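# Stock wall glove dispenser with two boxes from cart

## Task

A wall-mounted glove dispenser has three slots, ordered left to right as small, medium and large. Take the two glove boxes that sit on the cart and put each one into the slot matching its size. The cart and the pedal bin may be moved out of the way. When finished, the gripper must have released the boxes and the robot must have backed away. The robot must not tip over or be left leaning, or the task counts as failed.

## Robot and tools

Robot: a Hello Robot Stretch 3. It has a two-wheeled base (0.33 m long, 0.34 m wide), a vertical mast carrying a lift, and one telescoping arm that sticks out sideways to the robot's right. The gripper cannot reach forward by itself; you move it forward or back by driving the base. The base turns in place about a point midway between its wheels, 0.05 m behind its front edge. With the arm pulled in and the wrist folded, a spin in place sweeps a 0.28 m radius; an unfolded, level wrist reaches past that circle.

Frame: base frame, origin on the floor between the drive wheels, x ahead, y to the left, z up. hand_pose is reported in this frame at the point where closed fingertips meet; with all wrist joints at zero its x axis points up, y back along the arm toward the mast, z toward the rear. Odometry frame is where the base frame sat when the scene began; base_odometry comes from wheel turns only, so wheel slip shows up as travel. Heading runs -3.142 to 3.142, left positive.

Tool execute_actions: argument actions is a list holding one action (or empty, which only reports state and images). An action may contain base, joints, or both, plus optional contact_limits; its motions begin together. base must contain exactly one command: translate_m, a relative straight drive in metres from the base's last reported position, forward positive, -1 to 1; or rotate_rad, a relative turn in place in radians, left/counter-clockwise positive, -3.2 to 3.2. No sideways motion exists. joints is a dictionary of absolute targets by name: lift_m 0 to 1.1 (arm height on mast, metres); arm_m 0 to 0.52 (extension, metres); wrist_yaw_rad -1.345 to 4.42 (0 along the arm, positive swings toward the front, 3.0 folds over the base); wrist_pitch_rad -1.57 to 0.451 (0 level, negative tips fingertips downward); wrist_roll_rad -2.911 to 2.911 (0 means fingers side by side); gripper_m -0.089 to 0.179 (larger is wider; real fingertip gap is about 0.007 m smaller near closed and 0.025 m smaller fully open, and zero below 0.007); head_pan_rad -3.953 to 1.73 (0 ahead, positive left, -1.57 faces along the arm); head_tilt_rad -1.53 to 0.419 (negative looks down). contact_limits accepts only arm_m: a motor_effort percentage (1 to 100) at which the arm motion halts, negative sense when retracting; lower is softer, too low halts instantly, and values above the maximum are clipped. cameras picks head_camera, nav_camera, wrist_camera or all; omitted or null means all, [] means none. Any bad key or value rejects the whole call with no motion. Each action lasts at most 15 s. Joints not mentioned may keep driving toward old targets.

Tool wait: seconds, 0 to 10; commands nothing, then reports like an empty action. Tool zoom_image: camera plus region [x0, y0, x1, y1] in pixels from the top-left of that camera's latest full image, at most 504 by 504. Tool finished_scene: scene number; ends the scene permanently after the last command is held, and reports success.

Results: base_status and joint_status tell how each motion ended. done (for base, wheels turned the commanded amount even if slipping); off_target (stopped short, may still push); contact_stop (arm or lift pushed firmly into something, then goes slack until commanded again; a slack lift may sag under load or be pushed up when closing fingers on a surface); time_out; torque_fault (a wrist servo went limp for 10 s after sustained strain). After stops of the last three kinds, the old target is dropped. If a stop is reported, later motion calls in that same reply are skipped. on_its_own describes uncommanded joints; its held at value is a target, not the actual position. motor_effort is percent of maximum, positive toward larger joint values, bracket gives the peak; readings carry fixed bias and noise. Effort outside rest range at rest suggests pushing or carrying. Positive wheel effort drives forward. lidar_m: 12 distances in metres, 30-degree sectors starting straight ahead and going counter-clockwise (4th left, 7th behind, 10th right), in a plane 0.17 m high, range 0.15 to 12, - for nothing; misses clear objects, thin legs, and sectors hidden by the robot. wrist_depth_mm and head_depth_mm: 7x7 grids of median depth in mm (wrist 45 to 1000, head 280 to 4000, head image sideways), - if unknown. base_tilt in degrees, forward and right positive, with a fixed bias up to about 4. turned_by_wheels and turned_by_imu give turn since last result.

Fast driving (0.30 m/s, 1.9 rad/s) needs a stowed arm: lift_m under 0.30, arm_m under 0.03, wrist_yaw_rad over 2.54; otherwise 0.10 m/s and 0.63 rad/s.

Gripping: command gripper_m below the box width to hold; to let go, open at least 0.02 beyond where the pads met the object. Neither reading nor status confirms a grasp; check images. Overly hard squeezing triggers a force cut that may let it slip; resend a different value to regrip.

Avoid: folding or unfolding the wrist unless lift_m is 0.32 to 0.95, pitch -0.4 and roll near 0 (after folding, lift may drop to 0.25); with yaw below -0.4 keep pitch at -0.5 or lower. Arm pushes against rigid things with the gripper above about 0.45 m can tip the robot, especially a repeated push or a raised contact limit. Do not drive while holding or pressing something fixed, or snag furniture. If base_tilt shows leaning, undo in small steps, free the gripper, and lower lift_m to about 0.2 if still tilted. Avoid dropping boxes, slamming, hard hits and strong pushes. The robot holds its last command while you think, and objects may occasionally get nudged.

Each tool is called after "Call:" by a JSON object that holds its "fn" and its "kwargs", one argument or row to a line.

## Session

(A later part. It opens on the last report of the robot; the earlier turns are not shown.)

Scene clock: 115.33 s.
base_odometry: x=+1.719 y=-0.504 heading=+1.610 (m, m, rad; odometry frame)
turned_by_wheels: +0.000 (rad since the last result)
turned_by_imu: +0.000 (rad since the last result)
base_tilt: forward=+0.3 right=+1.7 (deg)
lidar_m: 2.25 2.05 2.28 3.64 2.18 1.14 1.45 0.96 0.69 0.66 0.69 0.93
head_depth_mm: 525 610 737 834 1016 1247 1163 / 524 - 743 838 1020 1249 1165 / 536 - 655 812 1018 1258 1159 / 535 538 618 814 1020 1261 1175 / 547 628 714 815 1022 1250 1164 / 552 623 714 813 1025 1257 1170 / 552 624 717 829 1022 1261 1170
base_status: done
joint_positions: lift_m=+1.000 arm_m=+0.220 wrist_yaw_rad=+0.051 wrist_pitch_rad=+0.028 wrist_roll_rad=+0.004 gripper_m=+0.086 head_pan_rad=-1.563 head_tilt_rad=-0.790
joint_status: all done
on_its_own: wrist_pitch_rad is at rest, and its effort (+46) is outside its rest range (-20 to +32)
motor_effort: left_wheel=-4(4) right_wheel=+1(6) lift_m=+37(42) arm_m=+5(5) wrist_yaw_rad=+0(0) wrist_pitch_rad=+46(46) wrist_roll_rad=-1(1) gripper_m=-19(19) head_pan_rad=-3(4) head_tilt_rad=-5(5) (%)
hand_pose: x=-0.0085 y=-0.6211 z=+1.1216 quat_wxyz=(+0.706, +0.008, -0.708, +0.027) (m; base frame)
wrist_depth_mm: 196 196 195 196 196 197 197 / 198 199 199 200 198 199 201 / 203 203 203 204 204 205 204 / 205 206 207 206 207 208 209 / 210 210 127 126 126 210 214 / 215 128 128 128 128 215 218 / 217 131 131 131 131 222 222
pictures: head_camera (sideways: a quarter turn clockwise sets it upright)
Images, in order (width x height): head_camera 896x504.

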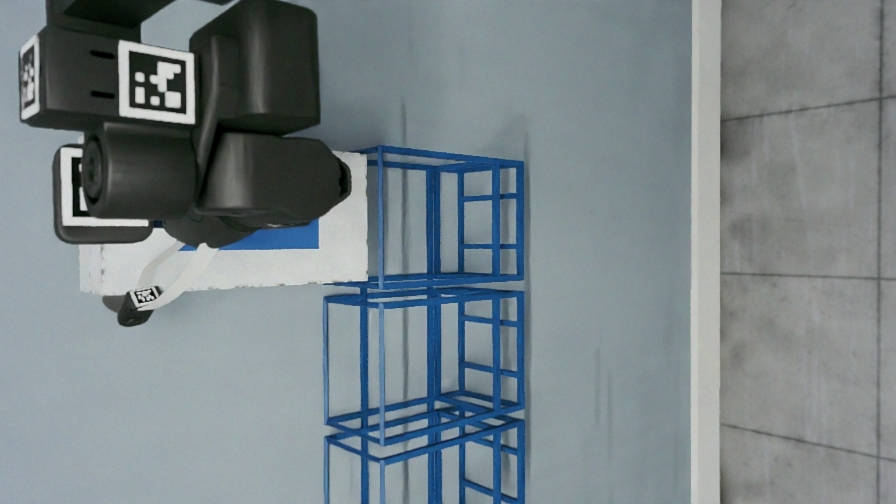

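Centred. Lower.

Call:
{"fn": "execute_actions", "kwargs": {
  "actions": [
    {"joints":{"lift_m":0.965}}
  ],
  "cameras": ["head_camera"]
}}

Scene clock: 119.37 s.
base_odometry: x=+1.719 y=-0.504 heading=+1.610 (m, m, rad; odometry frame)
turned_by_wheels: +0.000 (rad since the last result)
turned_by_imu: +0.001 (rad since the last result)
base_tilt: forward=+0.4 right=+1.7 (deg)
lidar_m: 2.25 2.05 2.28 3.63 2.18 1.14 1.44 0.96 0.69 0.66 0.69 0.93
head_depth_mm: 550 - - 835 1014 1251 1158 / 549 - - 839 1016 1251 1159 / 552 - - 809 1015 1259 1160 / 553 543 624 813 1020 1263 1165 / 552 624 717 813 1019 1255 1165 / 552 623 716 815 1023 1267 1168 / 553 626 717 827 1025 1260 1173
base_status: not commanded
joint_positions: lift_m=+0.965 arm_m=+0.220 wrist_yaw_rad=+0.051 wrist_pitch_rad=+0.028 wrist_roll_rad=+0.004 gripper_m=+0.086 head_pan_rad=-1.563 head_tilt_rad=-0.790
joint_status: all done
on_its_own: wrist_pitch_rad is at rest, and its effort (+46) is outside its rest range (-20 to +32)
motor_effort: left_wheel=-3(2) right_wheel=+2(2) lift_m=+37(35) arm_m=+5(5) wrist_yaw_rad=+0(1) wrist_pitch_rad=+46(46) wrist_roll_rad=-1(1) gripper_m=-20(19) head_pan_rad=-3(4) head_tilt_rad=-5(5) (%)
hand_pose: x=-0.0085 y=-0.6211 z=+1.0867 quat_wxyz=(+0.706, +0.008, -0.708, +0.027) (m; base frame)
wrist_depth_mm: 194 196 195 197 196 196 197 / 198 198 199 200 200 201 202 / 201 202 203 204 204 205 205 / 205 207 206 206 208 209 209 / 209 210 127 127 127 213 213 / 215 128 128 128 128 215 218 / 218 131 131 131 131 224 221
pictures: head_camera (sideways: a quarter turn clockwise sets it upright)
Images, in order (width x height): head_camera 896x504.

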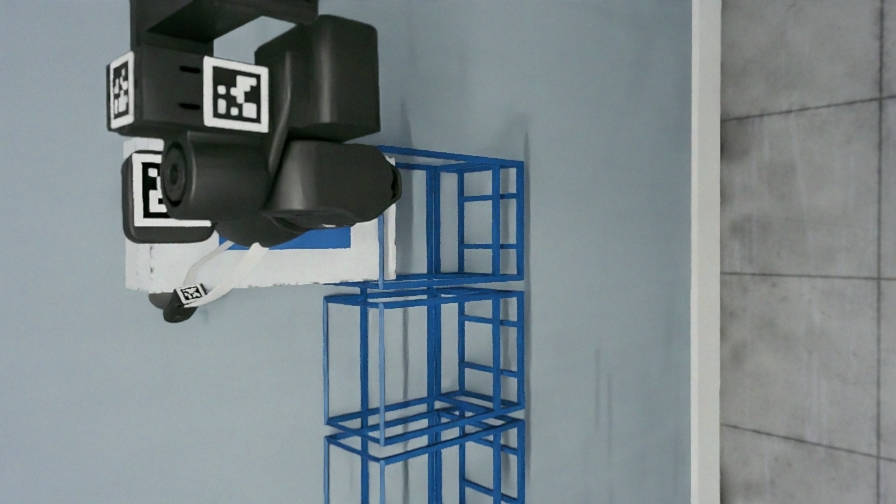

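Call:
{"fn": "execute_actions", "kwargs": {
  "actions": [
    {"joints":{"lift_m":0.82}}
  ],
  "cameras": ["head_camera","wrist_camera"]
}}

Scene clock: 124.33 s.
base_odometry: x=+1.719 y=-0.504 heading=+1.610 (m, m, rad; odometry frame)
turned_by_wheels: +0.000 (rad since the last result)
turned_by_imu: +0.001 (rad since the last result)
base_tilt: forward=+0.3 right=+1.7 (deg)
lidar_m: 2.25 2.05 2.28 3.64 2.19 1.14 1.44 0.96 0.69 0.66 0.69 0.92
head_depth_mm: 551 621 715 - - 1255 1140 / 551 620 697 - 1060 1255 1163 / 551 621 656 - 1050 1243 1168 / 552 622 649 740 1022 1257 1166 / 551 623 716 817 1021 1263 1164 / 553 625 719 815 1031 1263 1166 / 555 626 719 830 1022 1258 1176
base_status: not commanded
joint_positions: lift_m=+0.820 arm_m=+0.220 wrist_yaw_rad=+0.051 wrist_pitch_rad=+0.028 wrist_roll_rad=+0.004 gripper_m=+0.086 head_pan_rad=-1.563 head_tilt_rad=-0.790
joint_status: all done
on_its_own: wrist_pitch_rad is at rest, and its effort (+46) is outside its rest range (-20 to +32)
motor_effort: left_wheel=-3(2) right_wheel=+1(2) lift_m=+37(38) arm_m=+5(5) wrist_yaw_rad=+0(1) wrist_pitch_rad=+46(46) wrist_roll_rad=+0(1) gripper_m=-19(19) head_pan_rad=-4(4) head_tilt_rad=-5(5) (%)
hand_pose: x=-0.0085 y=-0.6211 z=+0.9417 quat_wxyz=(+0.706, +0.008, -0.708, +0.027) (m; base frame)
wrist_depth_mm: 194 195 195 195 196 196 197 / 198 198 198 200 200 200 200 / 203 203 204 203 204 203 205 / 208 207 206 206 207 208 208 / 210 211 127 127 127 212 214 / 215 128 128 128 128 216 217 / 218 131 131 131 130 222 223
pictures: head_camera (sideways: a quarter turn clockwise sets it upright), wrist_camera
Images, in order (width x height): head_camera 896x504, wrist_camera 644x364.

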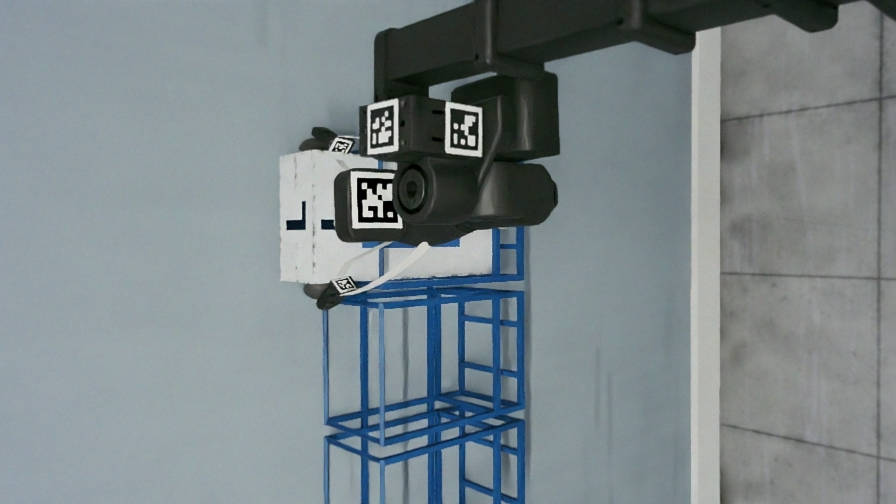

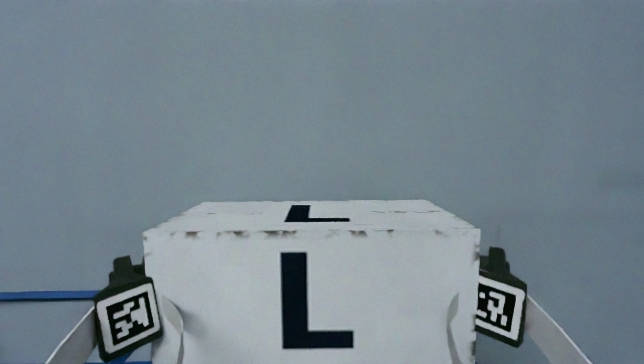

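Call:
{"fn": "execute_actions", "kwargs": {
  "actions": [
    {"joints":{"lift_m":0.803}}
  ],
  "cameras": ["wrist_camera"]
}}

Scene clock: 128.00 s.
base_odometry: x=+1.719 y=-0.504 heading=+1.610 (m, m, rad; odometry frame)
turned_by_wheels: +0.000 (rad since the last result)
turned_by_imu: +0.001 (rad since the last result)
base_tilt: forward=+0.3 right=+1.7 (deg)
lidar_m: 2.25 2.05 2.28 3.62 2.18 1.14 1.44 0.96 0.69 0.66 0.69 0.93
head_depth_mm: 550 621 713 799 - 1252 1142 / 550 625 712 - 1066 1257 1164 / 551 622 651 - 1051 1259 1160 / 553 622 656 742 1021 1248 1160 / 552 625 714 816 1021 1261 1167 / 554 624 715 817 1027 1258 1171 / 553 623 716 829 1025 1264 1181
base_status: not commanded
joint_positions: lift_m=+0.803 arm_m=+0.220 wrist_yaw_rad=+0.051 wrist_pitch_rad=+0.048 wrist_roll_rad=+0.004 gripper_m=+0.086 head_pan_rad=-1.563 head_tilt_rad=-0.790
joint_status: all done
on_its_own: wrist_pitch_rad is at rest, and its effort (+34) is outside its rest range (-20 to +32)
motor_effort: left_wheel=-3(3) right_wheel=+2(2) lift_m=+34(37) arm_m=+5(5) wrist_yaw_rad=+0(0) wrist_pitch_rad=+34(45) wrist_roll_rad=+0(1) gripper_m=-20(19) head_pan_rad=-3(4) head_tilt_rad=-6(4) (%)
hand_pose: x=-0.0084 y=-0.6214 z=+0.9300 quat_wxyz=(+0.705, +0.001, -0.708, +0.035) (m; base frame)
wrist_depth_mm: 197 197 198 198 198 198 198 / 200 201 200 201 202 202 204 / 205 204 204 206 206 205 207 / 207 207 207 207 209 208 209 / 210 210 127 127 127 211 213 / 213 128 128 128 129 214 215 / 217 131 130 131 131 221 220
pictures: wrist_camera
Images, in order (width x height): wrist_camera 644x364.

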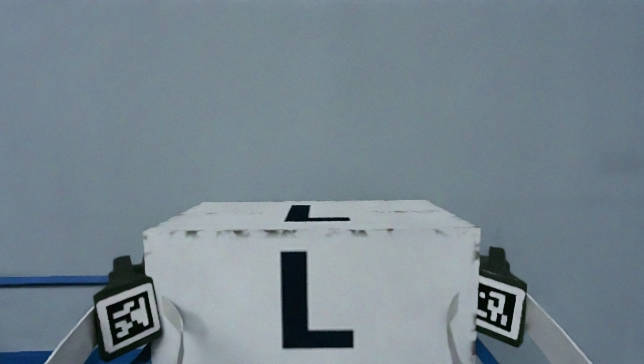

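Call:
{"fn": "execute_actions", "kwargs": {
  "actions": [
    {"joints":{"gripper_m":0.135,"wrist_pitch_rad":0.055}}
  ],
  "cameras": []
}}

Call:
{"fn": "execute_actions", "kwargs": {
  "actions": [
    {"joints":{"gripper_m":0.16}}
  ],
  "cameras": ["wrist_camera"]
}}

Call:
{"fn": "execute_actions", "kwargs": {
  "actions": [
    {"joints":{"lift_m":0.86}}
  ],
  "cameras": []
}}

Call:
{"fn": "execute_actions", "kwargs": {
  "actions": [
    {"joints":{"arm_m":0.08,"wrist_yaw_rad":0,"wrist_pitch_rad":0}}
  ],
  "cameras": ["wrist_camera"]
}}

Call:
{"fn": "execute_actions", "kwargs": {
  "actions": [
    {"base":{"rotate_rad":-0.925},"joints":{"arm_m":0.03,"gripper_m":0.179,"head_tilt_rad":-0.55}}
  ],
  "cameras": []
}}

Call:
{"fn": "execute_actions", "kwargs": {
  "actions": [
    {"base":{"translate_m":-0.805},"joints":{"lift_m":0.769,"arm_m":0.1}}
  ],
  "cameras": []
}}

Call:
{"fn": "execute_actions", "kwargs": {
  "actions": [
    {"base":{"rotate_rad":-0.385},"joints":{"arm_m":0.25}}
  ],
  "cameras": ["head_camera","wrist_camera"]
}}

Scene clock: 149.70 s.
base_odometry: x=+1.719 y=-0.504 heading=+1.610 (m, m, rad; odometry frame)
turned_by_wheels: +0.000 (rad since the last result)
turned_by_imu: +0.000 (rad since the last result)
base_tilt: forward=+0.3 right=+1.7 (deg)
lidar_m: 2.25 2.05 2.28 3.62 2.19 1.14 1.44 0.96 0.69 0.66 0.68 0.93
head_depth_mm: 551 622 713 796 - 1250 1140 / 550 621 715 - 1063 1248 1167 / 552 624 671 - 1053 1248 1164 / 550 622 670 729 1028 1259 1159 / 552 621 718 818 1024 1258 1162 / 554 623 718 821 1026 1260 1168 / 551 623 716 828 1022 1261 1179
base_status: not commanded
joint_positions: lift_m=+0.803 arm_m=+0.220 wrist_yaw_rad=+0.046 wrist_pitch_rad=+0.038 wrist_roll_rad=+0.011 gripper_m=+0.135 head_pan_rad=-1.563 head_tilt_rad=-0.790
joint_status: all done
motor_effort: left_wheel=-3(3) right_wheel=+4(4) lift_m=+34(34) arm_m=+5(5) wrist_yaw_rad=+2(2) wrist_pitch_rad=+9(33) wrist_roll_rad=-5(6) gripper_m=-2(73) head_pan_rad=-3(3) head_tilt_rad=-4(6) (%)
hand_pose: x=-0.0095 y=-0.6213 z=+0.9273 quat_wxyz=(+0.703, +0.004, -0.711, +0.029) (m; base frame)
wrist_depth_mm: 196 195 197 196 198 199 199 / 198 198 200 200 201 202 201 / 201 202 204 204 205 208 206 / 206 206 207 207 207 209 209 / 210 210 158 155 157 212 214 / 215 129 130 130 130 215 219 / 216 130 131 131 131 221 221
pictures: none
No camera images: the call's "cameras" was empty. Leave "cameras" out to get every camera's image.

Scene clock: 150.73 s.
base_odometry: x=+1.719 y=-0.504 heading=+1.610 (m, m, rad; odometry frame)
turned_by_wheels: +0.000 (rad since the last result)
turned_by_imu: +0.000 (rad since the last result)
base_tilt: forward=+0.4 right=+1.6 (deg)
lidar_m: 2.25 2.05 2.28 3.63 2.18 1.14 1.44 0.96 0.69 0.66 0.69 0.93
head_depth_mm: 550 620 715 797 - 1255 1138 / 551 621 711 - 1059 1258 1164 / 551 621 670 - 1051 1256 1165 / 552 622 664 728 1019 1260 1163 / 552 623 713 812 1024 1253 1161 / 553 624 716 815 1026 1262 1171 / 553 625 717 830 1023 1269 1171
base_status: not commanded
joint_positions: lift_m=+0.803 arm_m=+0.220 wrist_yaw_rad=+0.047 wrist_pitch_rad=+0.038 wrist_roll_rad=+0.009 gripper_m=+0.160 head_pan_rad=-1.563 head_tilt_rad=-0.790
joint_status: all done
motor_effort: left_wheel=-3(4) right_wheel=+2(4) lift_m=+34(34) arm_m=+5(5) wrist_yaw_rad=+2(3) wrist_pitch_rad=+9(10) wrist_roll_rad=-4(5) gripper_m=+1(81) head_pan_rad=-3(3) head_tilt_rad=-6(5) (%)
hand_pose: x=-0.0093 y=-0.6213 z=+0.9273 quat_wxyz=(+0.704, +0.004, -0.710, +0.030) (m; base frame)
wrist_depth_mm: 195 196 196 197 199 199 198 / 199 200 200 201 201 201 202 / 204 203 202 204 205 207 206 / 205 206 207 207 210 208 210 / 211 207 168 163 162 212 214 / 213 121 121 122 123 - 218 / - 123 123 123 123 223 222
pictures: wrist_camera
Images, in order (width x height): wrist_camera 644x364.

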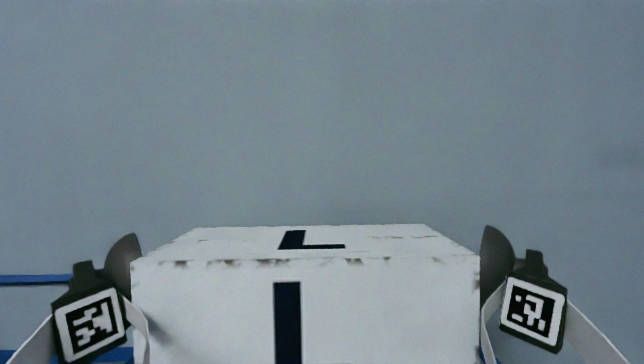

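Scene clock: 152.10 s.
base_odometry: x=+1.719 y=-0.504 heading=+1.610 (m, m, rad; odometry frame)
turned_by_wheels: +0.000 (rad since the last result)
turned_by_imu: +0.000 (rad since the last result)
base_tilt: forward=+0.3 right=+1.7 (deg)
lidar_m: 2.26 2.04 2.28 3.62 2.19 1.14 1.45 0.96 0.69 0.66 0.69 0.93
head_depth_mm: 552 621 684 - 1018 1250 1161 / 551 623 682 - 1008 1256 1166 / 550 621 - - 1019 1250 1159 / 551 621 672 713 1024 1250 1164 / 553 621 724 819 1022 1257 1167 / 552 621 717 819 1019 1258 1171 / 553 625 715 828 1028 1270 1164
base_status: not commanded
joint_positions: lift_m=+0.860 arm_m=+0.220 wrist_yaw_rad=+0.047 wrist_pitch_rad=+0.038 wrist_roll_rad=+0.009 gripper_m=+0.160 head_pan_rad=-1.563 head_tilt_rad=-0.790
joint_status: all done
motor_effort: left_wheel=-2(2) right_wheel=+2(2) lift_m=+38(41) arm_m=+5(5) wrist_yaw_rad=+2(1) wrist_pitch_rad=+9(9) wrist_roll_rad=-4(4) gripper_m=+0(1) head_pan_rad=-4(3) head_tilt_rad=-5(5) (%)
hand_pose: x=-0.0092 y=-0.6213 z=+0.9841 quat_wxyz=(+0.704, +0.004, -0.710, +0.030) (m; base frame)
wrist_depth_mm: 196 197 196 198 198 200 199 / 200 199 201 200 200 202 203 / 203 204 201 204 203 206 206 / 207 207 208 208 209 208 211 / 210 211 212 211 214 212 213 / 213 214 215 216 217 - 217 / - 218 179 177 189 222 223
pictures: none
No camera images: the call's "cameras" was empty. Leave "cameras" out to get every camera's image.

Scene clock: 154.40 s.
base_odometry: x=+1.719 y=-0.504 heading=+1.610 (m, m, rad; odometry frame)
turned_by_wheels: +0.000 (rad since the last result)
turned_by_imu: +0.000 (rad since the last result)
base_tilt: forward=+0.3 right=+1.7 (deg)
lidar_m: 2.25 2.04 2.29 3.64 2.18 1.14 1.44 0.96 0.69 0.66 0.69 0.93
head_depth_mm: 550 620 714 817 - - 1160 / 551 621 712 836 - 1253 1152 / 551 623 667 - - 1283 1161 / 552 621 653 695 1038 1252 1165 / 551 625 716 841 1022 1260 1169 / 552 625 716 813 1028 1253 1171 / 553 625 718 817 1023 1272 1166
base_status: not commanded
joint_positions: lift_m=+0.860 arm_m=+0.080 wrist_yaw_rad=+0.002 wrist_pitch_rad=-0.014 wrist_roll_rad=+0.008 gripper_m=+0.160 head_pan_rad=-1.563 head_tilt_rad=-0.790
joint_status: all done
motor_effort: left_wheel=-2(2) right_wheel=+2(2) lift_m=+39(39) arm_m=-6(8) wrist_yaw_rad=-2(4) wrist_pitch_rad=+8(9) wrist_roll_rad=-4(4) gripper_m=-1(0) head_pan_rad=-4(4) head_tilt_rad=-7(6) (%)
hand_pose: x=-0.0209 y=-0.4812 z=+0.9708 quat_wxyz=(+0.704, +0.006, -0.710, -0.005) (m; base frame)
wrist_depth_mm: 311 321 319 326 333 333 342 / 325 331 326 337 338 344 349 / 329 332 337 341 348 355 357 / 339 340 345 347 357 370 369 / 344 350 354 302 363 372 375 / 351 357 269 272 380 - 389 / - 372 274 275 387 397 404
pictures: wrist_camera
Images, in order (width x height): wrist_camera 644x364.

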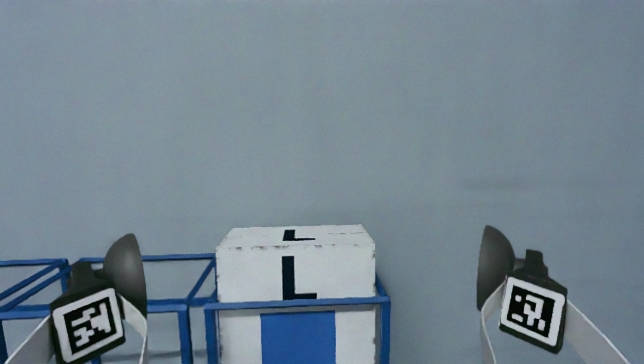

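Scene clock: 156.80 s.
base_odometry: x=+1.719 y=-0.504 heading=+0.685 (m, m, rad; odometry frame)
turned_by_wheels: -0.925 (rad since the last result)
turned_by_imu: -0.919 (rad since the last result)
base_tilt: forward=+0.3 right=+1.6 (deg)
lidar_m: 0.71 1.06 2.25 2.05 2.59 3.64 1.96 1.14 1.51 0.86 0.68 0.66
head_depth_mm: 1309 1413 1515 1663 1766 1567 - / 1185 1316 1509 1695 1856 1611 - / 1031 1118 1247 1395 1595 - - / 898 974 1069 1172 1303 1418 1276 / 802 865 928 1011 1091 1232 1267 / 727 775 825 890 965 1051 1160 / 661 700 745 794 853 922 1005
base_status: done
joint_positions: lift_m=+0.860 arm_m=+0.030 wrist_yaw_rad=+0.002 wrist_pitch_rad=-0.014 wrist_roll_rad=+0.008 gripper_m=+0.179 head_pan_rad=-1.563 head_tilt_rad=-0.556
joint_status: all done
motor_effort: left_wheel=+3(7) right_wheel=-3(6) lift_m=+39(39) arm_m=-6(5) wrist_yaw_rad=-2(2) wrist_pitch_rad=+8(7) wrist_roll_rad=-4(4) gripper_m=+0(75) head_pan_rad=-4(3) head_tilt_rad=+3(26) (%)
hand_pose: x=-0.0209 y=-0.4312 z=+0.9708 quat_wxyz=(+0.704, +0.006, -0.710, -0.005) (m; base frame)
wrist_depth_mm: 421 508 651 891 - - 975 / 431 508 666 970 - - - / 428 517 679 967 - - - / 436 537 681 956 - - - / 438 529 697 974 - - - / 428 562 714 - - - - / - 554 730 - - - -
pictures: none
No camera images: the call's "cameras" was empty. Leave "cameras" out to get every camera's image.

Scene clock: 166.20 s.
base_odometry: x=+1.096 y=-1.013 heading=+0.685 (m, m, rad; odometry frame)
turned_by_wheels: +0.000 (rad since the last result)
turned_by_imu: -0.001 (rad since the last result)
base_tilt: forward=+0.3 right=+1.7 (deg)
lidar_m: 1.41 2.09 2.19 2.26 3.05 2.90 1.36 0.61 0.60 0.65 1.34 1.31
head_depth_mm: 901 971 1047 1134 909 997 - / 961 1035 1123 1214 1313 1034 - / 1025 1108 1206 1327 1464 1558 - / 1097 1193 1308 1459 1635 1611 1302 / 1186 1298 1429 1610 1785 1563 1310 / 1279 1414 1571 1742 1852 1566 1319 / 1318 1414 1517 1621 1721 1580 1312
base_status: done
joint_positions: lift_m=+0.769 arm_m=+0.100 wrist_yaw_rad=+0.002 wrist_pitch_rad=-0.015 wrist_roll_rad=+0.008 gripper_m=+0.179 head_pan_rad=-1.563 head_tilt_rad=-0.556
joint_status: all done
motor_effort: left_wheel=+3(5) right_wheel=-3(6) lift_m=+31(36) arm_m=+5(6) wrist_yaw_rad=-1(1) wrist_pitch_rad=+8(8) wrist_roll_rad=-3(4) gripper_m=+0(1) head_pan_rad=-3(4) head_tilt_rad=+4(5) (%)
hand_pose: x=-0.0209 y=-0.5005 z=+0.8800 quat_wxyz=(+0.704, +0.006, -0.710, -0.005) (m; base frame)
wrist_depth_mm: 920 - - 870 741 639 568 / 930 - - 892 756 667 578 / 934 - - 869 774 668 596 / 969 - - 909 805 448 437 / 959 - - 959 829 486 447 / 915 - - 963 842 487 514 / - - - - 857 444 475
pictures: none
No camera images: the call's "cameras" was empty. Leave "cameras" out to get every camera's image.

Scene clock: 168.57 s.
base_odometry: x=+1.096 y=-1.013 heading=+0.300 (m, m, rad; odometry frame)
turned_by_wheels: -0.385 (rad since the last result)
turned_by_imu: -0.382 (rad since the last result)
base_tilt: forward=+0.3 right=+1.7 (deg)
lidar_m: 1.32 1.51 2.54 2.18 2.40 3.00 2.20 1.23 0.60 0.60 1.19 1.32
head_depth_mm: 833 898 971 1062 1001 - - / 849 921 1001 1090 1006 - 972 / 874 944 1036 914 999 - 1089 / 896 970 1066 928 944 1037 1122 / 921 999 1098 1223 1336 1481 1278 / 944 1026 1145 1263 1432 1557 1318 / 968 1062 1170 1314 1496 1572 1305
base_status: done
joint_positions: lift_m=+0.769 arm_m=+0.250 wrist_yaw_rad=+0.001 wrist_pitch_rad=-0.015 wrist_roll_rad=+0.008 gripper_m=+0.179 head_pan_rad=-1.563 head_tilt_rad=-0.556
joint_status: all done
motor_effort: left_wheel=+2(7) right_wheel=-2(6) lift_m=+31(31) arm_m=+5(7) wrist_yaw_rad=-1(1) wrist_pitch_rad=+8(8) wrist_roll_rad=-4(4) gripper_m=+0(0) head_pan_rad=-4(4) head_tilt_rad=+3(3) (%)
hand_pose: x=-0.0211 y=-0.6504 z=+0.8800 quat_wxyz=(+0.704, +0.006, -0.710, -0.005) (m; base frame)
wrist_depth_mm: 648 610 576 549 509 493 475 / 677 632 594 547 527 500 477 / 678 653 609 576 541 515 501 / 708 660 636 341 562 531 508 / 729 664 637 354 571 550 510 / 786 712 669 356 482 464 472 / - 743 399 365 453 439 410
pictures: head_camera (sideways: a quarter turn clockwise sets it upright), wrist_camera
Images, in order (width x height): head_camera 896x504, wrist_camera 644x364.

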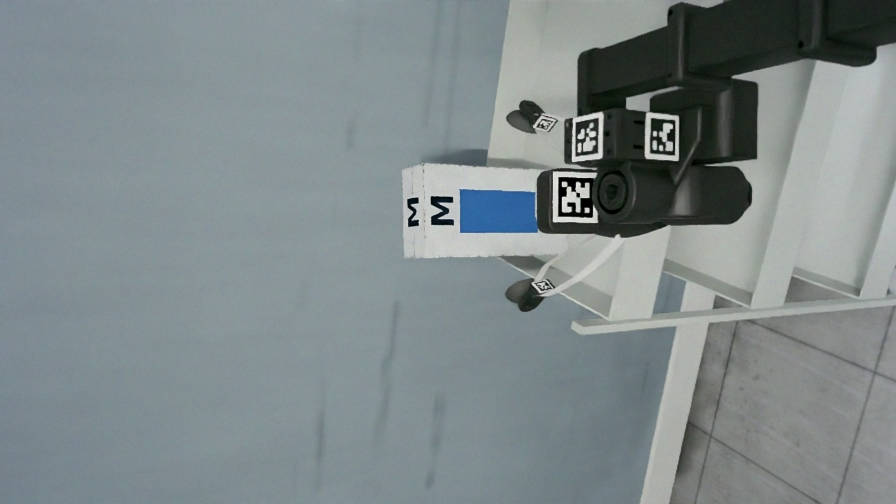

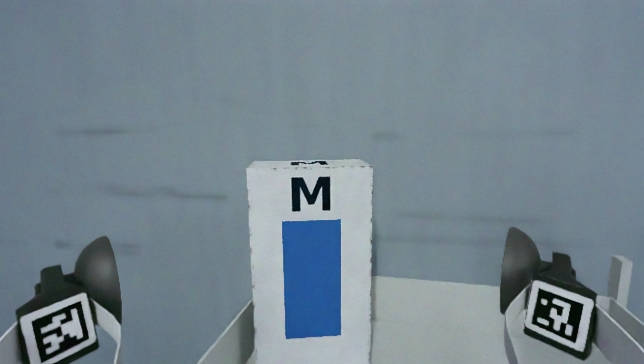

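Call:
{"fn": "execute_actions", "kwargs": {
  "actions": [
    {"joints":{"arm_m":0.425,"lift_m":0.767}}
  ],
  "cameras": ["wrist_camera"]
}}

Scene clock: 175.13 s.
base_odometry: x=+1.096 y=-1.013 heading=+0.300 (m, m, rad; odometry frame)
turned_by_wheels: +0.000 (rad since the last result)
turned_by_imu: +0.001 (rad since the last result)
base_tilt: forward=+0.3 right=+1.7 (deg)
lidar_m: 1.31 1.50 2.54 2.19 2.40 2.99 2.20 1.22 0.60 0.61 1.19 1.32
head_depth_mm: 832 902 978 1066 980 - - / 854 924 1006 1088 - 1001 978 / 870 951 1030 991 900 1028 1093 / 891 969 1062 1115 935 1039 1120 / 919 1002 1102 1220 1324 1499 1279 / 940 1026 1131 1265 1437 1541 1310 / 974 1067 1181 1311 1498 1577 1315
base_status: not commanded
joint_positions: lift_m=+0.767 arm_m=+0.425 wrist_yaw_rad=+0.001 wrist_pitch_rad=-0.015 wrist_roll_rad=+0.008 gripper_m=+0.179 head_pan_rad=-1.563 head_tilt_rad=-0.556
joint_status: all done
motor_effort: left_wheel=+2(3) right_wheel=-2(2) lift_m=+31(34) arm_m=+5(5) wrist_yaw_rad=-1(1) wrist_pitch_rad=+8(8) wrist_roll_rad=-4(4) gripper_m=+1(1) head_pan_rad=-4(3) head_tilt_rad=+4(4) (%)
hand_pose: x=-0.0211 y=-0.8255 z=+0.8780 quat_wxyz=(+0.704, +0.006, -0.710, -0.005) (m; base frame)
wrist_depth_mm: 438 415 403 375 355 338 329 / 467 435 411 386 366 351 331 / 467 448 419 395 372 357 341 / 485 459 424 399 378 362 347 / 503 476 160 163 168 375 353 / 531 485 165 168 173 390 358 / - 499 168 173 177 395 367
pictures: wrist_camera
Images, in order (width x height): wrist_camera 644x364.

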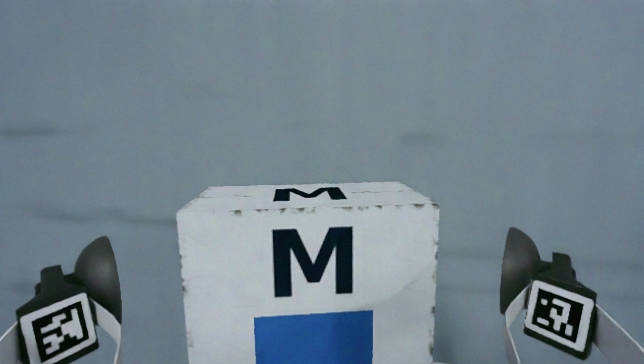

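Call:
{"fn": "execute_actions", "kwargs": {
  "actions": [
    {"base":{"translate_m":-0.019},"joints":{"arm_m":0.464,"wrist_yaw_rad":0.09}}
  ],
  "cameras": ["wrist_camera"]
}}

Call:
{"fn": "execute_actions", "kwargs": {
  "actions": [
    {"joints":{"gripper_m":0.085}}
  ],
  "cameras": ["wrist_camera"]
}}

Call:
{"fn": "execute_actions", "kwargs": {
  "actions": [
    {"joints":{"lift_m":0.81,"wrist_pitch_rad":0.05}}
  ],
  "cameras": ["wrist_camera"]
}}

Scene clock: 183.33 s.
base_odometry: x=+1.078 y=-1.019 heading=+0.300 (m, m, rad; odometry frame)
turned_by_wheels: +0.000 (rad since the last result)
turned_by_imu: +0.001 (rad since the last result)
base_tilt: forward=+0.3 right=+1.7 (deg)
lidar_m: 1.33 1.53 2.58 2.18 2.41 2.98 2.19 1.22 0.60 0.60 1.18 1.34
head_depth_mm: 829 894 975 1065 961 - - / 848 914 1000 1075 900 1005 972 / 868 945 1030 1091 928 1032 1094 / 890 974 1063 920 946 1033 1118 / 912 1000 1096 1218 1282 1445 1277 / 938 1024 1137 1255 1423 1548 1312 / 966 1053 1169 1308 1495 1578 1310
base_status: done
joint_positions: lift_m=+0.767 arm_m=+0.464 wrist_yaw_rad=+0.087 wrist_pitch_rad=-0.015 wrist_roll_rad=+0.008 gripper_m=+0.179 head_pan_rad=-1.563 head_tilt_rad=-0.556
joint_status: all done
motor_effort: left_wheel=+3(4) right_wheel=-2(7) lift_m=+32(32) arm_m=+5(6) wrist_yaw_rad=+2(1) wrist_pitch_rad=+8(8) wrist_roll_rad=-4(4) gripper_m=+0(0) head_pan_rad=-4(3) head_tilt_rad=+4(3) (%)
hand_pose: x=+0.0008 y=-0.8635 z=+0.8780 quat_wxyz=(+0.704, +0.036, -0.709, +0.025) (m; base frame)
wrist_depth_mm: 434 407 372 343 322 300 282 / 460 423 388 352 325 306 288 / 473 428 396 362 337 313 291 / 496 442 398 369 339 318 297 / 500 460 124 124 125 322 307 / 545 128 127 127 127 128 307 / - 489 130 130 130 341 311
pictures: wrist_camera
Images, in order (width x height): wrist_camera 644x364.

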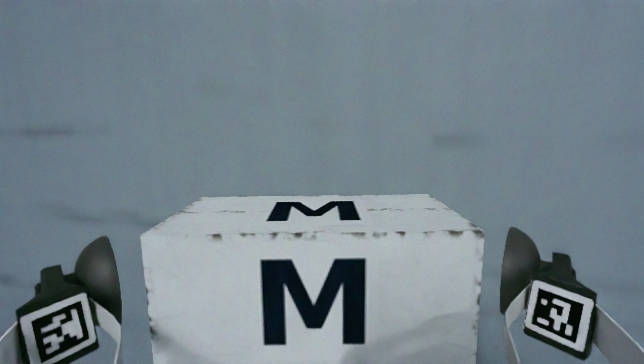

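Scene clock: 184.77 s.
base_odometry: x=+1.078 y=-1.019 heading=+0.300 (m, m, rad; odometry frame)
turned_by_wheels: +0.000 (rad since the last result)
turned_by_imu: +0.000 (rad since the last result)
base_tilt: forward=+0.3 right=+1.7 (deg)
lidar_m: 1.34 1.52 2.57 2.19 2.41 2.98 2.19 1.22 0.60 0.60 1.19 1.34
head_depth_mm: 827 895 972 1065 957 - - / 845 918 1003 1078 896 1002 975 / 870 938 1032 1088 927 1026 1096 / 890 964 1057 922 944 1033 1120 / 913 997 1092 1220 1282 1446 1265 / 939 1024 1136 1263 1431 1539 1307 / 964 1062 1170 1313 1493 1582 1310
base_status: not commanded
joint_positions: lift_m=+0.767 arm_m=+0.464 wrist_yaw_rad=+0.087 wrist_pitch_rad=-0.015 wrist_roll_rad=+0.008 gripper_m=+0.086 head_pan_rad=-1.563 head_tilt_rad=-0.556
joint_status: all done
motor_effort: left_wheel=+4(3) right_wheel=-2(2) lift_m=+31(31) arm_m=+5(5) wrist_yaw_rad=+2(2) wrist_pitch_rad=+8(8) wrist_roll_rad=-3(3) gripper_m=-19(93) head_pan_rad=-3(4) head_tilt_rad=+5(4) (%)
hand_pose: x=+0.0008 y=-0.8635 z=+0.8780 quat_wxyz=(+0.704, +0.036, -0.709, +0.025) (m; base frame)
wrist_depth_mm: 437 404 374 346 323 298 281 / 457 422 384 359 328 305 287 / 471 430 390 358 338 312 294 / 481 442 400 368 344 319 298 / 501 460 126 126 126 326 307 / 531 128 128 129 128 324 312 / 561 314 132 132 132 346 318
pictures: wrist_camera
Images, in order (width x height): wrist_camera 644x364.

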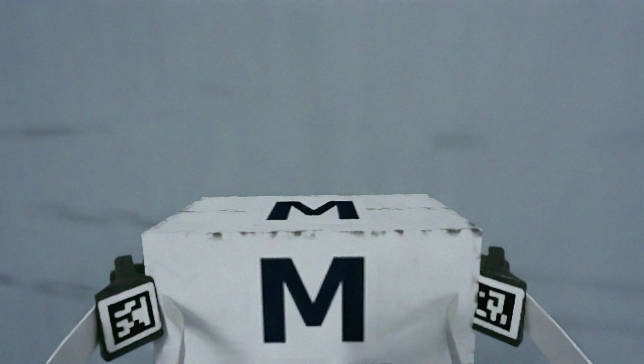

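Scene clock: 185.97 s.
base_odometry: x=+1.078 y=-1.019 heading=+0.300 (m, m, rad; odometry frame)
turned_by_wheels: +0.000 (rad since the last result)
turned_by_imu: +0.000 (rad since the last result)
base_tilt: forward=+0.3 right=+1.7 (deg)
lidar_m: 1.34 1.53 2.57 2.18 2.40 2.98 2.19 1.22 0.60 0.60 1.18 1.34
head_depth_mm: 828 893 969 1062 996 - 975 / 847 919 1000 1063 933 996 974 / 867 941 1027 - 938 1026 1103 / 891 967 1056 900 934 1027 1124 / 914 993 1092 1214 1279 1442 1275 / 934 1018 1135 1263 1426 1551 1316 / 966 1059 1171 1301 1481 1576 1306
base_status: not commanded
joint_positions: lift_m=+0.810 arm_m=+0.464 wrist_yaw_rad=+0.087 wrist_pitch_rad=-0.029 wrist_roll_rad=+0.008 gripper_m=+0.086 head_pan_rad=-1.563 head_tilt_rad=-0.556
joint_status: wrist_pitch_rad off_target (ended at -0.029, target +0.050); the others done
on_its_own: wrist_pitch_rad is at rest, and its effort (+44) is outside its rest range (-20 to +32)
motor_effort: left_wheel=+2(3) right_wheel=-2(2) lift_m=+45(50) arm_m=+5(5) wrist_yaw_rad=+2(2) wrist_pitch_rad=+44(45) wrist_roll_rad=-4(3) gripper_m=-19(19) head_pan_rad=-3(3) head_tilt_rad=+3(3) (%)
hand_pose: x=+0.0008 y=-0.8631 z=+0.9169 quat_wxyz=(+0.704, +0.041, -0.708, +0.020) (m; base frame)
wrist_depth_mm: 427 400 369 339 318 298 280 / 453 413 381 348 325 304 288 / 471 424 389 362 337 314 293 / 484 442 407 365 340 317 301 / 500 463 128 127 128 327 306 / 529 129 128 129 129 328 313 / 566 132 131 130 131 345 322
pictures: wrist_camera
Images, in order (width x height): wrist_camera 644x364.

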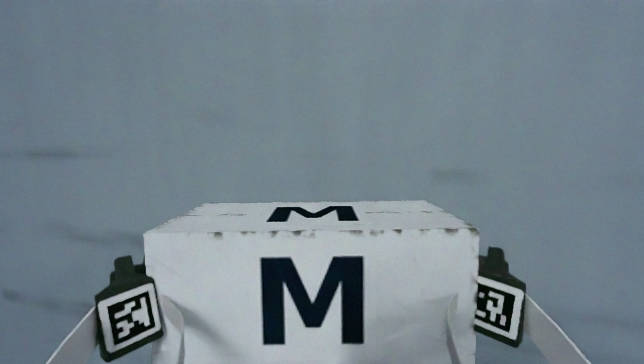

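Call:
{"fn": "execute_actions", "kwargs": {
  "actions": [
    {"joints":{"lift_m":0.9,"arm_m":0.4}}
  ],
  "cameras": []
}}

Call:
{"fn": "execute_actions", "kwargs": {
  "actions": [
    {"base":{"rotate_rad":0.515},"joints":{"arm_m":0.25,"lift_m":0.96,"wrist_yaw_rad":0.05}}
  ],
  "cameras": []
}}

Call:
{"fn": "execute_actions", "kwargs": {
  "actions": [
    {"base":{"translate_m":0.926},"joints":{"arm_m":0.08,"lift_m":1.015}}
  ],
  "cameras": []
}}

Call:
{"fn": "execute_actions", "kwargs": {
  "actions": [
    {"base":{"rotate_rad":0.795},"joints":{"head_tilt_rad":-0.8,"wrist_pitch_rad":0.12}}
  ],
  "cameras": []
}}

Call:
{"fn": "execute_actions", "kwargs": {
  "actions": [
    {"joints":{"arm_m":0.21}}
  ],
  "cameras": ["head_camera"]
}}

Scene clock: 195.03 s.
base_odometry: x=+1.078 y=-1.019 heading=+0.300 (m, m, rad; odometry frame)
turned_by_wheels: +0.000 (rad since the last result)
turned_by_imu: +0.001 (rad since the last result)
base_tilt: forward=+0.3 right=+1.7 (deg)
lidar_m: 1.33 1.53 2.57 2.18 2.40 2.97 2.19 1.22 0.60 0.60 1.18 1.34
head_depth_mm: 830 891 970 - 916 840 919 / 849 914 983 1064 959 999 975 / 868 943 1005 - 928 1021 1100 / 893 965 1031 825 936 1027 1118 / 914 998 1094 1221 1281 1453 1268 / 937 1024 1131 1256 1426 1546 1303 / 965 1058 1174 1302 1492 1565 1306
base_status: not commanded
joint_positions: lift_m=+0.900 arm_m=+0.400 wrist_yaw_rad=+0.087 wrist_pitch_rad=-0.029 wrist_roll_rad=+0.008 gripper_m=+0.086 head_pan_rad=-1.563 head_tilt_rad=-0.556
joint_status: all done
on_its_own: wrist_pitch_rad is at rest, and its effort (+44) is outside its rest range (-20 to +32)
motor_effort: left_wheel=+3(3) right_wheel=-2(2) lift_m=+44(43) arm_m=-5(8) wrist_yaw_rad=+1(2) wrist_pitch_rad=+44(44) wrist_roll_rad=-3(4) gripper_m=-19(19) head_pan_rad=-3(4) head_tilt_rad=+3(3) (%)
hand_pose: x=+0.0009 y=-0.7998 z=+1.0069 quat_wxyz=(+0.704, +0.041, -0.708, +0.020) (m; base frame)
wrist_depth_mm: 513 475 443 404 380 355 332 / 536 484 456 411 379 360 340 / 551 501 463 434 391 369 347 / 572 538 467 425 400 382 352 / 614 541 127 127 127 381 363 / 643 128 129 129 129 387 375 / 660 132 131 131 131 405 378
pictures: none
No camera images: the call's "cameras" was empty. Leave "cameras" out to get every camera's image.

Scene clock: 197.40 s.
base_odometry: x=+1.078 y=-1.019 heading=+0.815 (m, m, rad; odometry frame)
turned_by_wheels: +0.515 (rad since the last result)
turned_by_imu: +0.512 (rad since the last result)
base_tilt: forward=+0.3 right=+1.6 (deg)
lidar_m: 1.52 2.55 2.18 2.40 2.97 2.21 1.23 0.60 0.60 1.18 1.34 1.34
head_depth_mm: 962 1024 1068 - 1246 977 972 / 1036 1108 1165 - 1459 1520 1272 / 1122 1210 1287 - 1604 1566 1303 / 1226 1343 1403 653 1768 1570 1304 / 1345 1484 1632 1788 1906 1570 1313 / 1344 1439 1548 1664 1807 1583 1304 / 1240 1326 1408 1521 1650 1585 1305
base_status: done
joint_positions: lift_m=+0.960 arm_m=+0.250 wrist_yaw_rad=+0.052 wrist_pitch_rad=-0.029 wrist_roll_rad=+0.005 gripper_m=+0.086 head_pan_rad=-1.563 head_tilt_rad=-0.556
joint_status: all done
on_its_own: wrist_pitch_rad is at rest, and its effort (+44) is outside its rest range (-20 to +32)
motor_effort: left_wheel=-2(10) right_wheel=+1(12) lift_m=+44(46) arm_m=-5(6) wrist_yaw_rad=-1(3) wrist_pitch_rad=+44(44) wrist_roll_rad=-1(3) gripper_m=-19(20) head_pan_rad=-4(3) head_tilt_rad=+4(4) (%)
hand_pose: x=-0.0083 y=-0.6505 z=+1.0669 quat_wxyz=(+0.706, +0.029, -0.708, +0.008) (m; base frame)
wrist_depth_mm: 778 901 - 874 694 584 515 / 798 956 - 943 750 608 514 / 814 944 - 922 743 609 522 / 808 973 - 943 742 636 537 / 816 937 127 127 128 630 542 / 880 128 128 128 129 619 557 / 831 133 132 131 131 641 552
pictures: none
No camera images: the call's "cameras" was empty. Leave "cameras" out to get every camera's image.

Scene clock: 207.77 s.
base_odometry: x=+1.713 y=-0.345 heading=+0.815 (m, m, rad; odometry frame)
turned_by_wheels: +0.000 (rad since the last result)
turned_by_imu: +0.003 (rad since the last result)
base_tilt: forward=+0.4 right=+1.7 (deg)
lidar_m: 0.75 1.26 2.09 1.93 2.82 3.50 1.46 1.29 1.40 0.78 0.66 0.66
head_depth_mm: 1063 1199 - - - 1468 1300 / 944 1049 1143 - - 1468 1300 / 848 925 991 - - 1438 1306 / 768 832 864 444 495 1262 1291 / 703 758 808 882 977 1091 1215 / 648 693 746 807 877 963 1074 / 598 635 681 734 695 738 951
base_status: done
joint_positions: lift_m=+1.015 arm_m=+0.080 wrist_yaw_rad=+0.051 wrist_pitch_rad=-0.029 wrist_roll_rad=+0.005 gripper_m=+0.086 head_pan_rad=-1.563 head_tilt_rad=-0.556
joint_status: all done
on_its_own: wrist_pitch_rad is at rest, and its effort (+44) is outside its rest range (-20 to +32)
motor_effort: left_wheel=-4(4) right_wheel=+1(7) lift_m=+44(44) arm_m=-6(4) wrist_yaw_rad=-1(1) wrist_pitch_rad=+44(44) wrist_roll_rad=-1(1) gripper_m=-19(19) head_pan_rad=-4(3) head_tilt_rad=+4(5) (%)
hand_pose: x=-0.0084 y=-0.4805 z=+1.1219 quat_wxyz=(+0.706, +0.029, -0.708, +0.008) (m; base frame)
wrist_depth_mm: 349 404 485 609 858 - - / 352 410 499 631 869 - - / 355 417 508 646 905 - - / 364 431 511 644 954 - - / 369 408 127 127 128 - - / 377 128 129 129 128 - - / 372 132 131 131 132 - -
pictures: none
No camera images: the call's "cameras" was empty. Leave "cameras" out to get every camera's image.

Scene clock: 209.97 s.
base_odometry: x=+1.713 y=-0.345 heading=+1.610 (m, m, rad; odometry frame)
turned_by_wheels: +0.795 (rad since the last result)
turned_by_imu: +0.791 (rad since the last result)
base_tilt: forward=+0.3 right=+1.7 (deg)
lidar_m: 2.09 1.92 2.05 3.64 2.42 1.29 1.43 0.96 0.69 0.66 0.68 0.92
head_depth_mm: 530 - - - 1032 1249 1164 / 543 - - - 1014 1251 1157 / 539 - - - 1009 1241 1158 / 540 401 474 535 1013 1249 1160 / 549 592 694 814 1022 1259 1168 / 550 621 712 808 1016 1264 1167 / 549 621 712 840 1019 1258 1173
base_status: done
joint_positions: lift_m=+1.015 arm_m=+0.080 wrist_yaw_rad=+0.050 wrist_pitch_rad=+0.035 wrist_roll_rad=+0.005 gripper_m=+0.086 head_pan_rad=-1.563 head_tilt_rad=-0.790
joint_status: wrist_pitch_rad off_target (ended at +0.035, target +0.120); the others done
on_its_own: wrist_pitch_rad is at rest, and its effort (+47) is outside its rest range (-20 to +32)
motor_effort: left_wheel=-2(9) right_wheel=+2(6) lift_m=+44(44) arm_m=-5(6) wrist_yaw_rad=+0(1) wrist_pitch_rad=+47(52) wrist_roll_rad=-1(1) gripper_m=-19(19) head_pan_rad=-4(4) head_tilt_rad=-6(28) (%)
hand_pose: x=-0.0085 y=-0.4819 z=+1.1383 quat_wxyz=(+0.705, +0.006, -0.708, +0.030) (m; base frame)
wrist_depth_mm: 324 328 325 328 329 334 329 / 331 332 334 336 334 334 339 / 338 339 339 338 335 339 342 / 344 345 342 343 346 349 348 / 348 347 127 127 128 354 352 / 364 129 129 129 130 357 365 / 359 132 131 131 131 373 366
pictures: none
No camera images: the call's "cameras" was empty. Leave "cameras" out to get every camera's image.

Scene clock: 212.17 s.
base_odometry: x=+1.713 y=-0.345 heading=+1.610 (m, m, rad; odometry frame)
turned_by_wheels: +0.000 (rad since the last result)
turned_by_imu: +0.000 (rad since the last result)
base_tilt: forward=+0.4 right=+1.7 (deg)
lidar_m: 2.10 1.92 2.05 3.64 2.41 1.29 1.43 0.96 0.69 0.66 0.68 0.92
head_depth_mm: - - 647 706 1005 1253 1162 / - - 648 721 1011 1251 1161 / - - 631 811 1007 1253 1157 / 520 539 605 836 1013 1257 1158 / 540 620 711 810 1015 1257 1162 / 549 621 714 809 1021 1260 1167 / 549 621 711 836 1015 1263 1173
base_status: not commanded
joint_positions: lift_m=+1.015 arm_m=+0.210 wrist_yaw_rad=+0.050 wrist_pitch_rad=+0.035 wrist_roll_rad=+0.005 gripper_m=+0.086 head_pan_rad=-1.563 head_tilt_rad=-0.790
joint_status: all done
on_its_own: wrist_pitch_rad is at rest, and its effort (+47) is outside its rest range (-20 to +32)
motor_effort: left_wheel=-2(2) right_wheel=+2(2) lift_m=+45(45) arm_m=+5(7) wrist_yaw_rad=-1(0) wrist_pitch_rad=+47(47) wrist_roll_rad=-1(1) gripper_m=-20(19) head_pan_rad=-3(3) head_tilt_rad=-5(6) (%)
hand_pose: x=-0.0085 y=-0.6112 z=+1.1383 quat_wxyz=(+0.705, +0.006, -0.708, +0.030) (m; base frame)
wrist_depth_mm: 202 203 202 203 204 204 204 / 206 205 206 207 208 206 209 / 209 209 209 212 212 212 211 / 212 214 215 213 213 215 215 / 216 216 128 127 127 218 221 / 221 128 129 129 129 221 224 / 224 132 131 131 131 231 227
pictures: head_camera (sideways: a quarter turn clockwise sets it upright)
Images, in order (width x height): head_camera 896x504.

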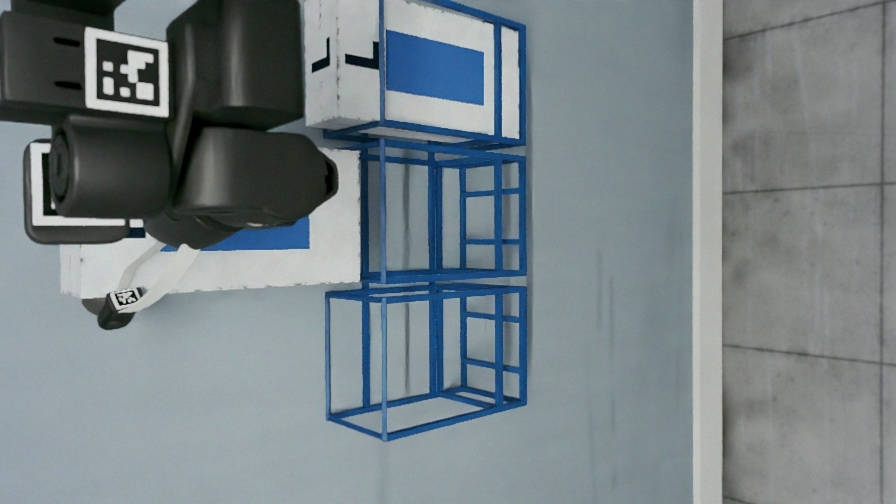

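Call:
{"fn": "execute_actions", "kwargs": {
  "actions": [
    {"base":{"translate_m":-0.007},"joints":{"lift_m":1.0,"arm_m":0.217}}
  ],
  "cameras": ["head_camera"]
}}

Call:
{"fn": "zoom_image", "kwargs": {
  "camera": "head_camera",
  "region": [280,125,460,305]
}}

Scene clock: 219.53 s.
base_odometry: x=+1.713 y=-0.352 heading=+1.610 (m, m, rad; odometry frame)
turned_by_wheels: +0.000 (rad since the last result)
turned_by_imu: +0.001 (rad since the last result)
base_tilt: forward=+0.3 right=+1.7 (deg)
lidar_m: 2.10 1.93 2.07 3.63 2.41 1.28 1.43 0.95 0.69 0.66 0.68 0.92
head_depth_mm: 526 613 633 699 1008 1256 1160 / 523 - 642 705 1011 1250 1158 / 531 - 641 809 1011 1253 1157 / 533 533 614 813 1013 1252 1167 / 541 624 710 813 1017 1267 1167 / 550 621 714 814 1018 1266 1173 / 548 622 716 839 1011 1267 1172
base_status: done
joint_positions: lift_m=+1.000 arm_m=+0.217 wrist_yaw_rad=+0.050 wrist_pitch_rad=+0.036 wrist_roll_rad=+0.005 gripper_m=+0.086 head_pan_rad=-1.563 head_tilt_rad=-0.790
joint_status: all done
on_its_own: wrist_pitch_rad is at rest, and its effort (+47) is outside its rest range (-20 to +32)
motor_effort: left_wheel=-1(8) right_wheel=+1(3) lift_m=+37(39) arm_m=+5(5) wrist_yaw_rad=+0(0) wrist_pitch_rad=+47(47) wrist_roll_rad=-1(1) gripper_m=-20(19) head_pan_rad=-4(4) head_tilt_rad=-6(5) (%)
hand_pose: x=-0.0085 y=-0.6182 z=+1.1237 quat_wxyz=(+0.705, +0.006, -0.708, +0.030) (m; base frame)
wrist_depth_mm: 194 196 195 196 197 196 198 / 198 200 200 199 202 200 200 / 201 201 202 203 203 204 204 / 207 207 207 207 207 209 208 / 208 210 128 127 128 212 213 / 213 129 129 128 128 215 217 / 217 132 131 131 131 224 222
pictures: head_camera (sideways: a quarter turn clockwise sets it upright)
Images, in order (width x height): head_camera 896x504.

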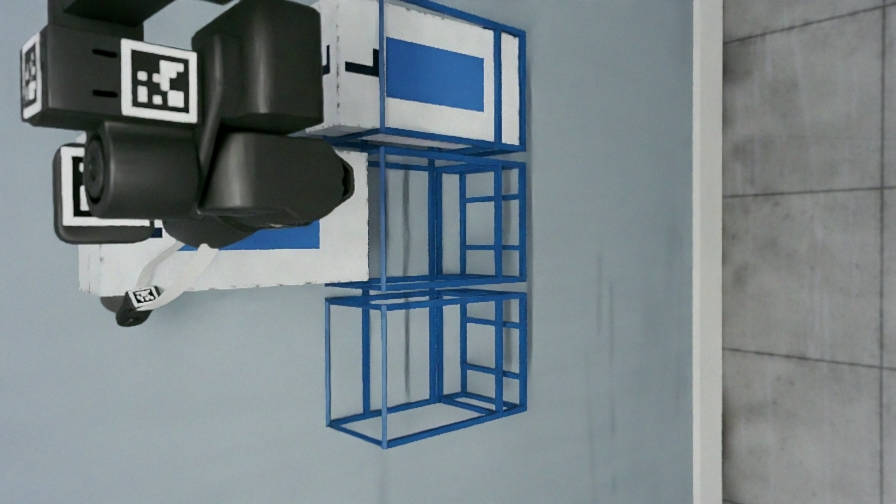

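Region (280, 125, 460, 305) of head_camera's 896x504 image, scaled by 2.800, with more detail than that image has.

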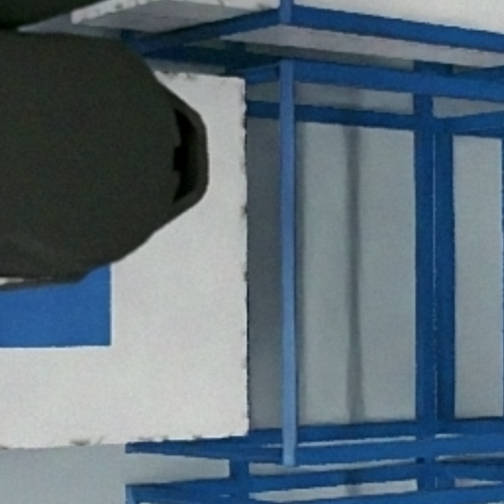

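Call:
{"fn": "execute_actions", "kwargs": {
  "actions": [
    {"base":{"translate_m":0.002},"joints":{"lift_m":0.965}}
  ],
  "cameras": ["head_camera"]
}}

Scene clock: 224.00 s.
base_odometry: x=+1.713 y=-0.350 heading=+1.610 (m, m, rad; odometry frame)
turned_by_wheels: +0.000 (rad since the last result)
turned_by_imu: +0.001 (rad since the last result)
base_tilt: forward=+0.4 right=+1.7 (deg)
lidar_m: 2.10 1.93 2.06 3.62 2.41 1.29 1.43 0.96 0.69 0.66 0.68 0.92
head_depth_mm: 548 - - 705 1002 1254 1158 / 548 - - 704 1008 1251 1167 / 549 - - 808 1012 1258 1161 / 549 540 621 811 1015 1253 1160 / 548 620 708 814 1017 1257 1158 / 549 619 711 815 1013 1258 1174 / 548 619 712 837 1020 1264 1173
base_status: done
joint_positions: lift_m=+0.965 arm_m=+0.217 wrist_yaw_rad=+0.050 wrist_pitch_rad=+0.036 wrist_roll_rad=+0.005 gripper_m=+0.086 head_pan_rad=-1.563 head_tilt_rad=-0.790
joint_status: all done
on_its_own: wrist_pitch_rad is at rest, and its effort (+47) is outside its rest range (-20 to +32)
motor_effort: left_wheel=-3(4) right_wheel=+2(7) lift_m=+37(38) arm_m=+5(5) wrist_yaw_rad=+0(1) wrist_pitch_rad=+47(47) wrist_roll_rad=-1(1) gripper_m=-19(19) head_pan_rad=-3(4) head_tilt_rad=-5(5) (%)
hand_pose: x=-0.0085 y=-0.6182 z=+1.0887 quat_wxyz=(+0.705, +0.006, -0.708, +0.030) (m; base frame)
wrist_depth_mm: 195 194 196 196 196 198 199 / 197 199 200 198 201 201 202 / 202 202 203 203 204 203 204 / 206 206 207 206 207 209 208 / 209 208 127 127 127 211 214 / 214 129 128 129 129 216 217 / 217 131 131 130 131 222 223
pictures: head_camera (sideways: a quarter turn clockwise sets it upright)
Images, in order (width x height): head_camera 896x504.

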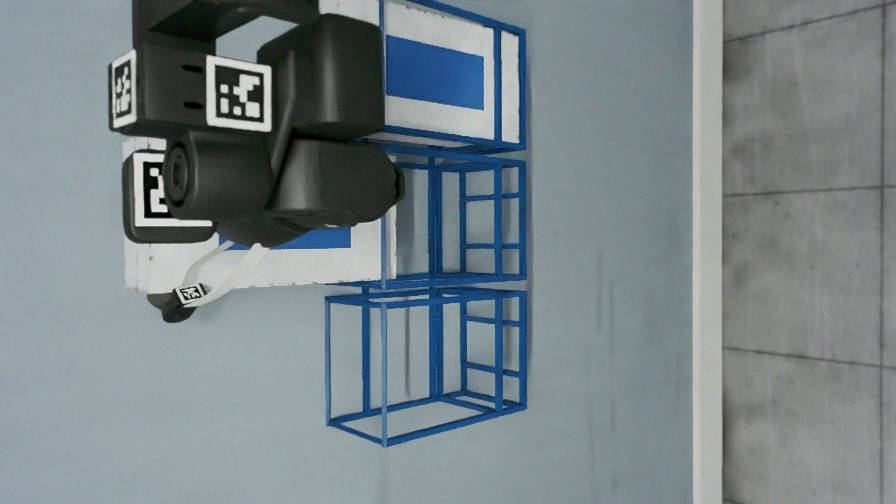

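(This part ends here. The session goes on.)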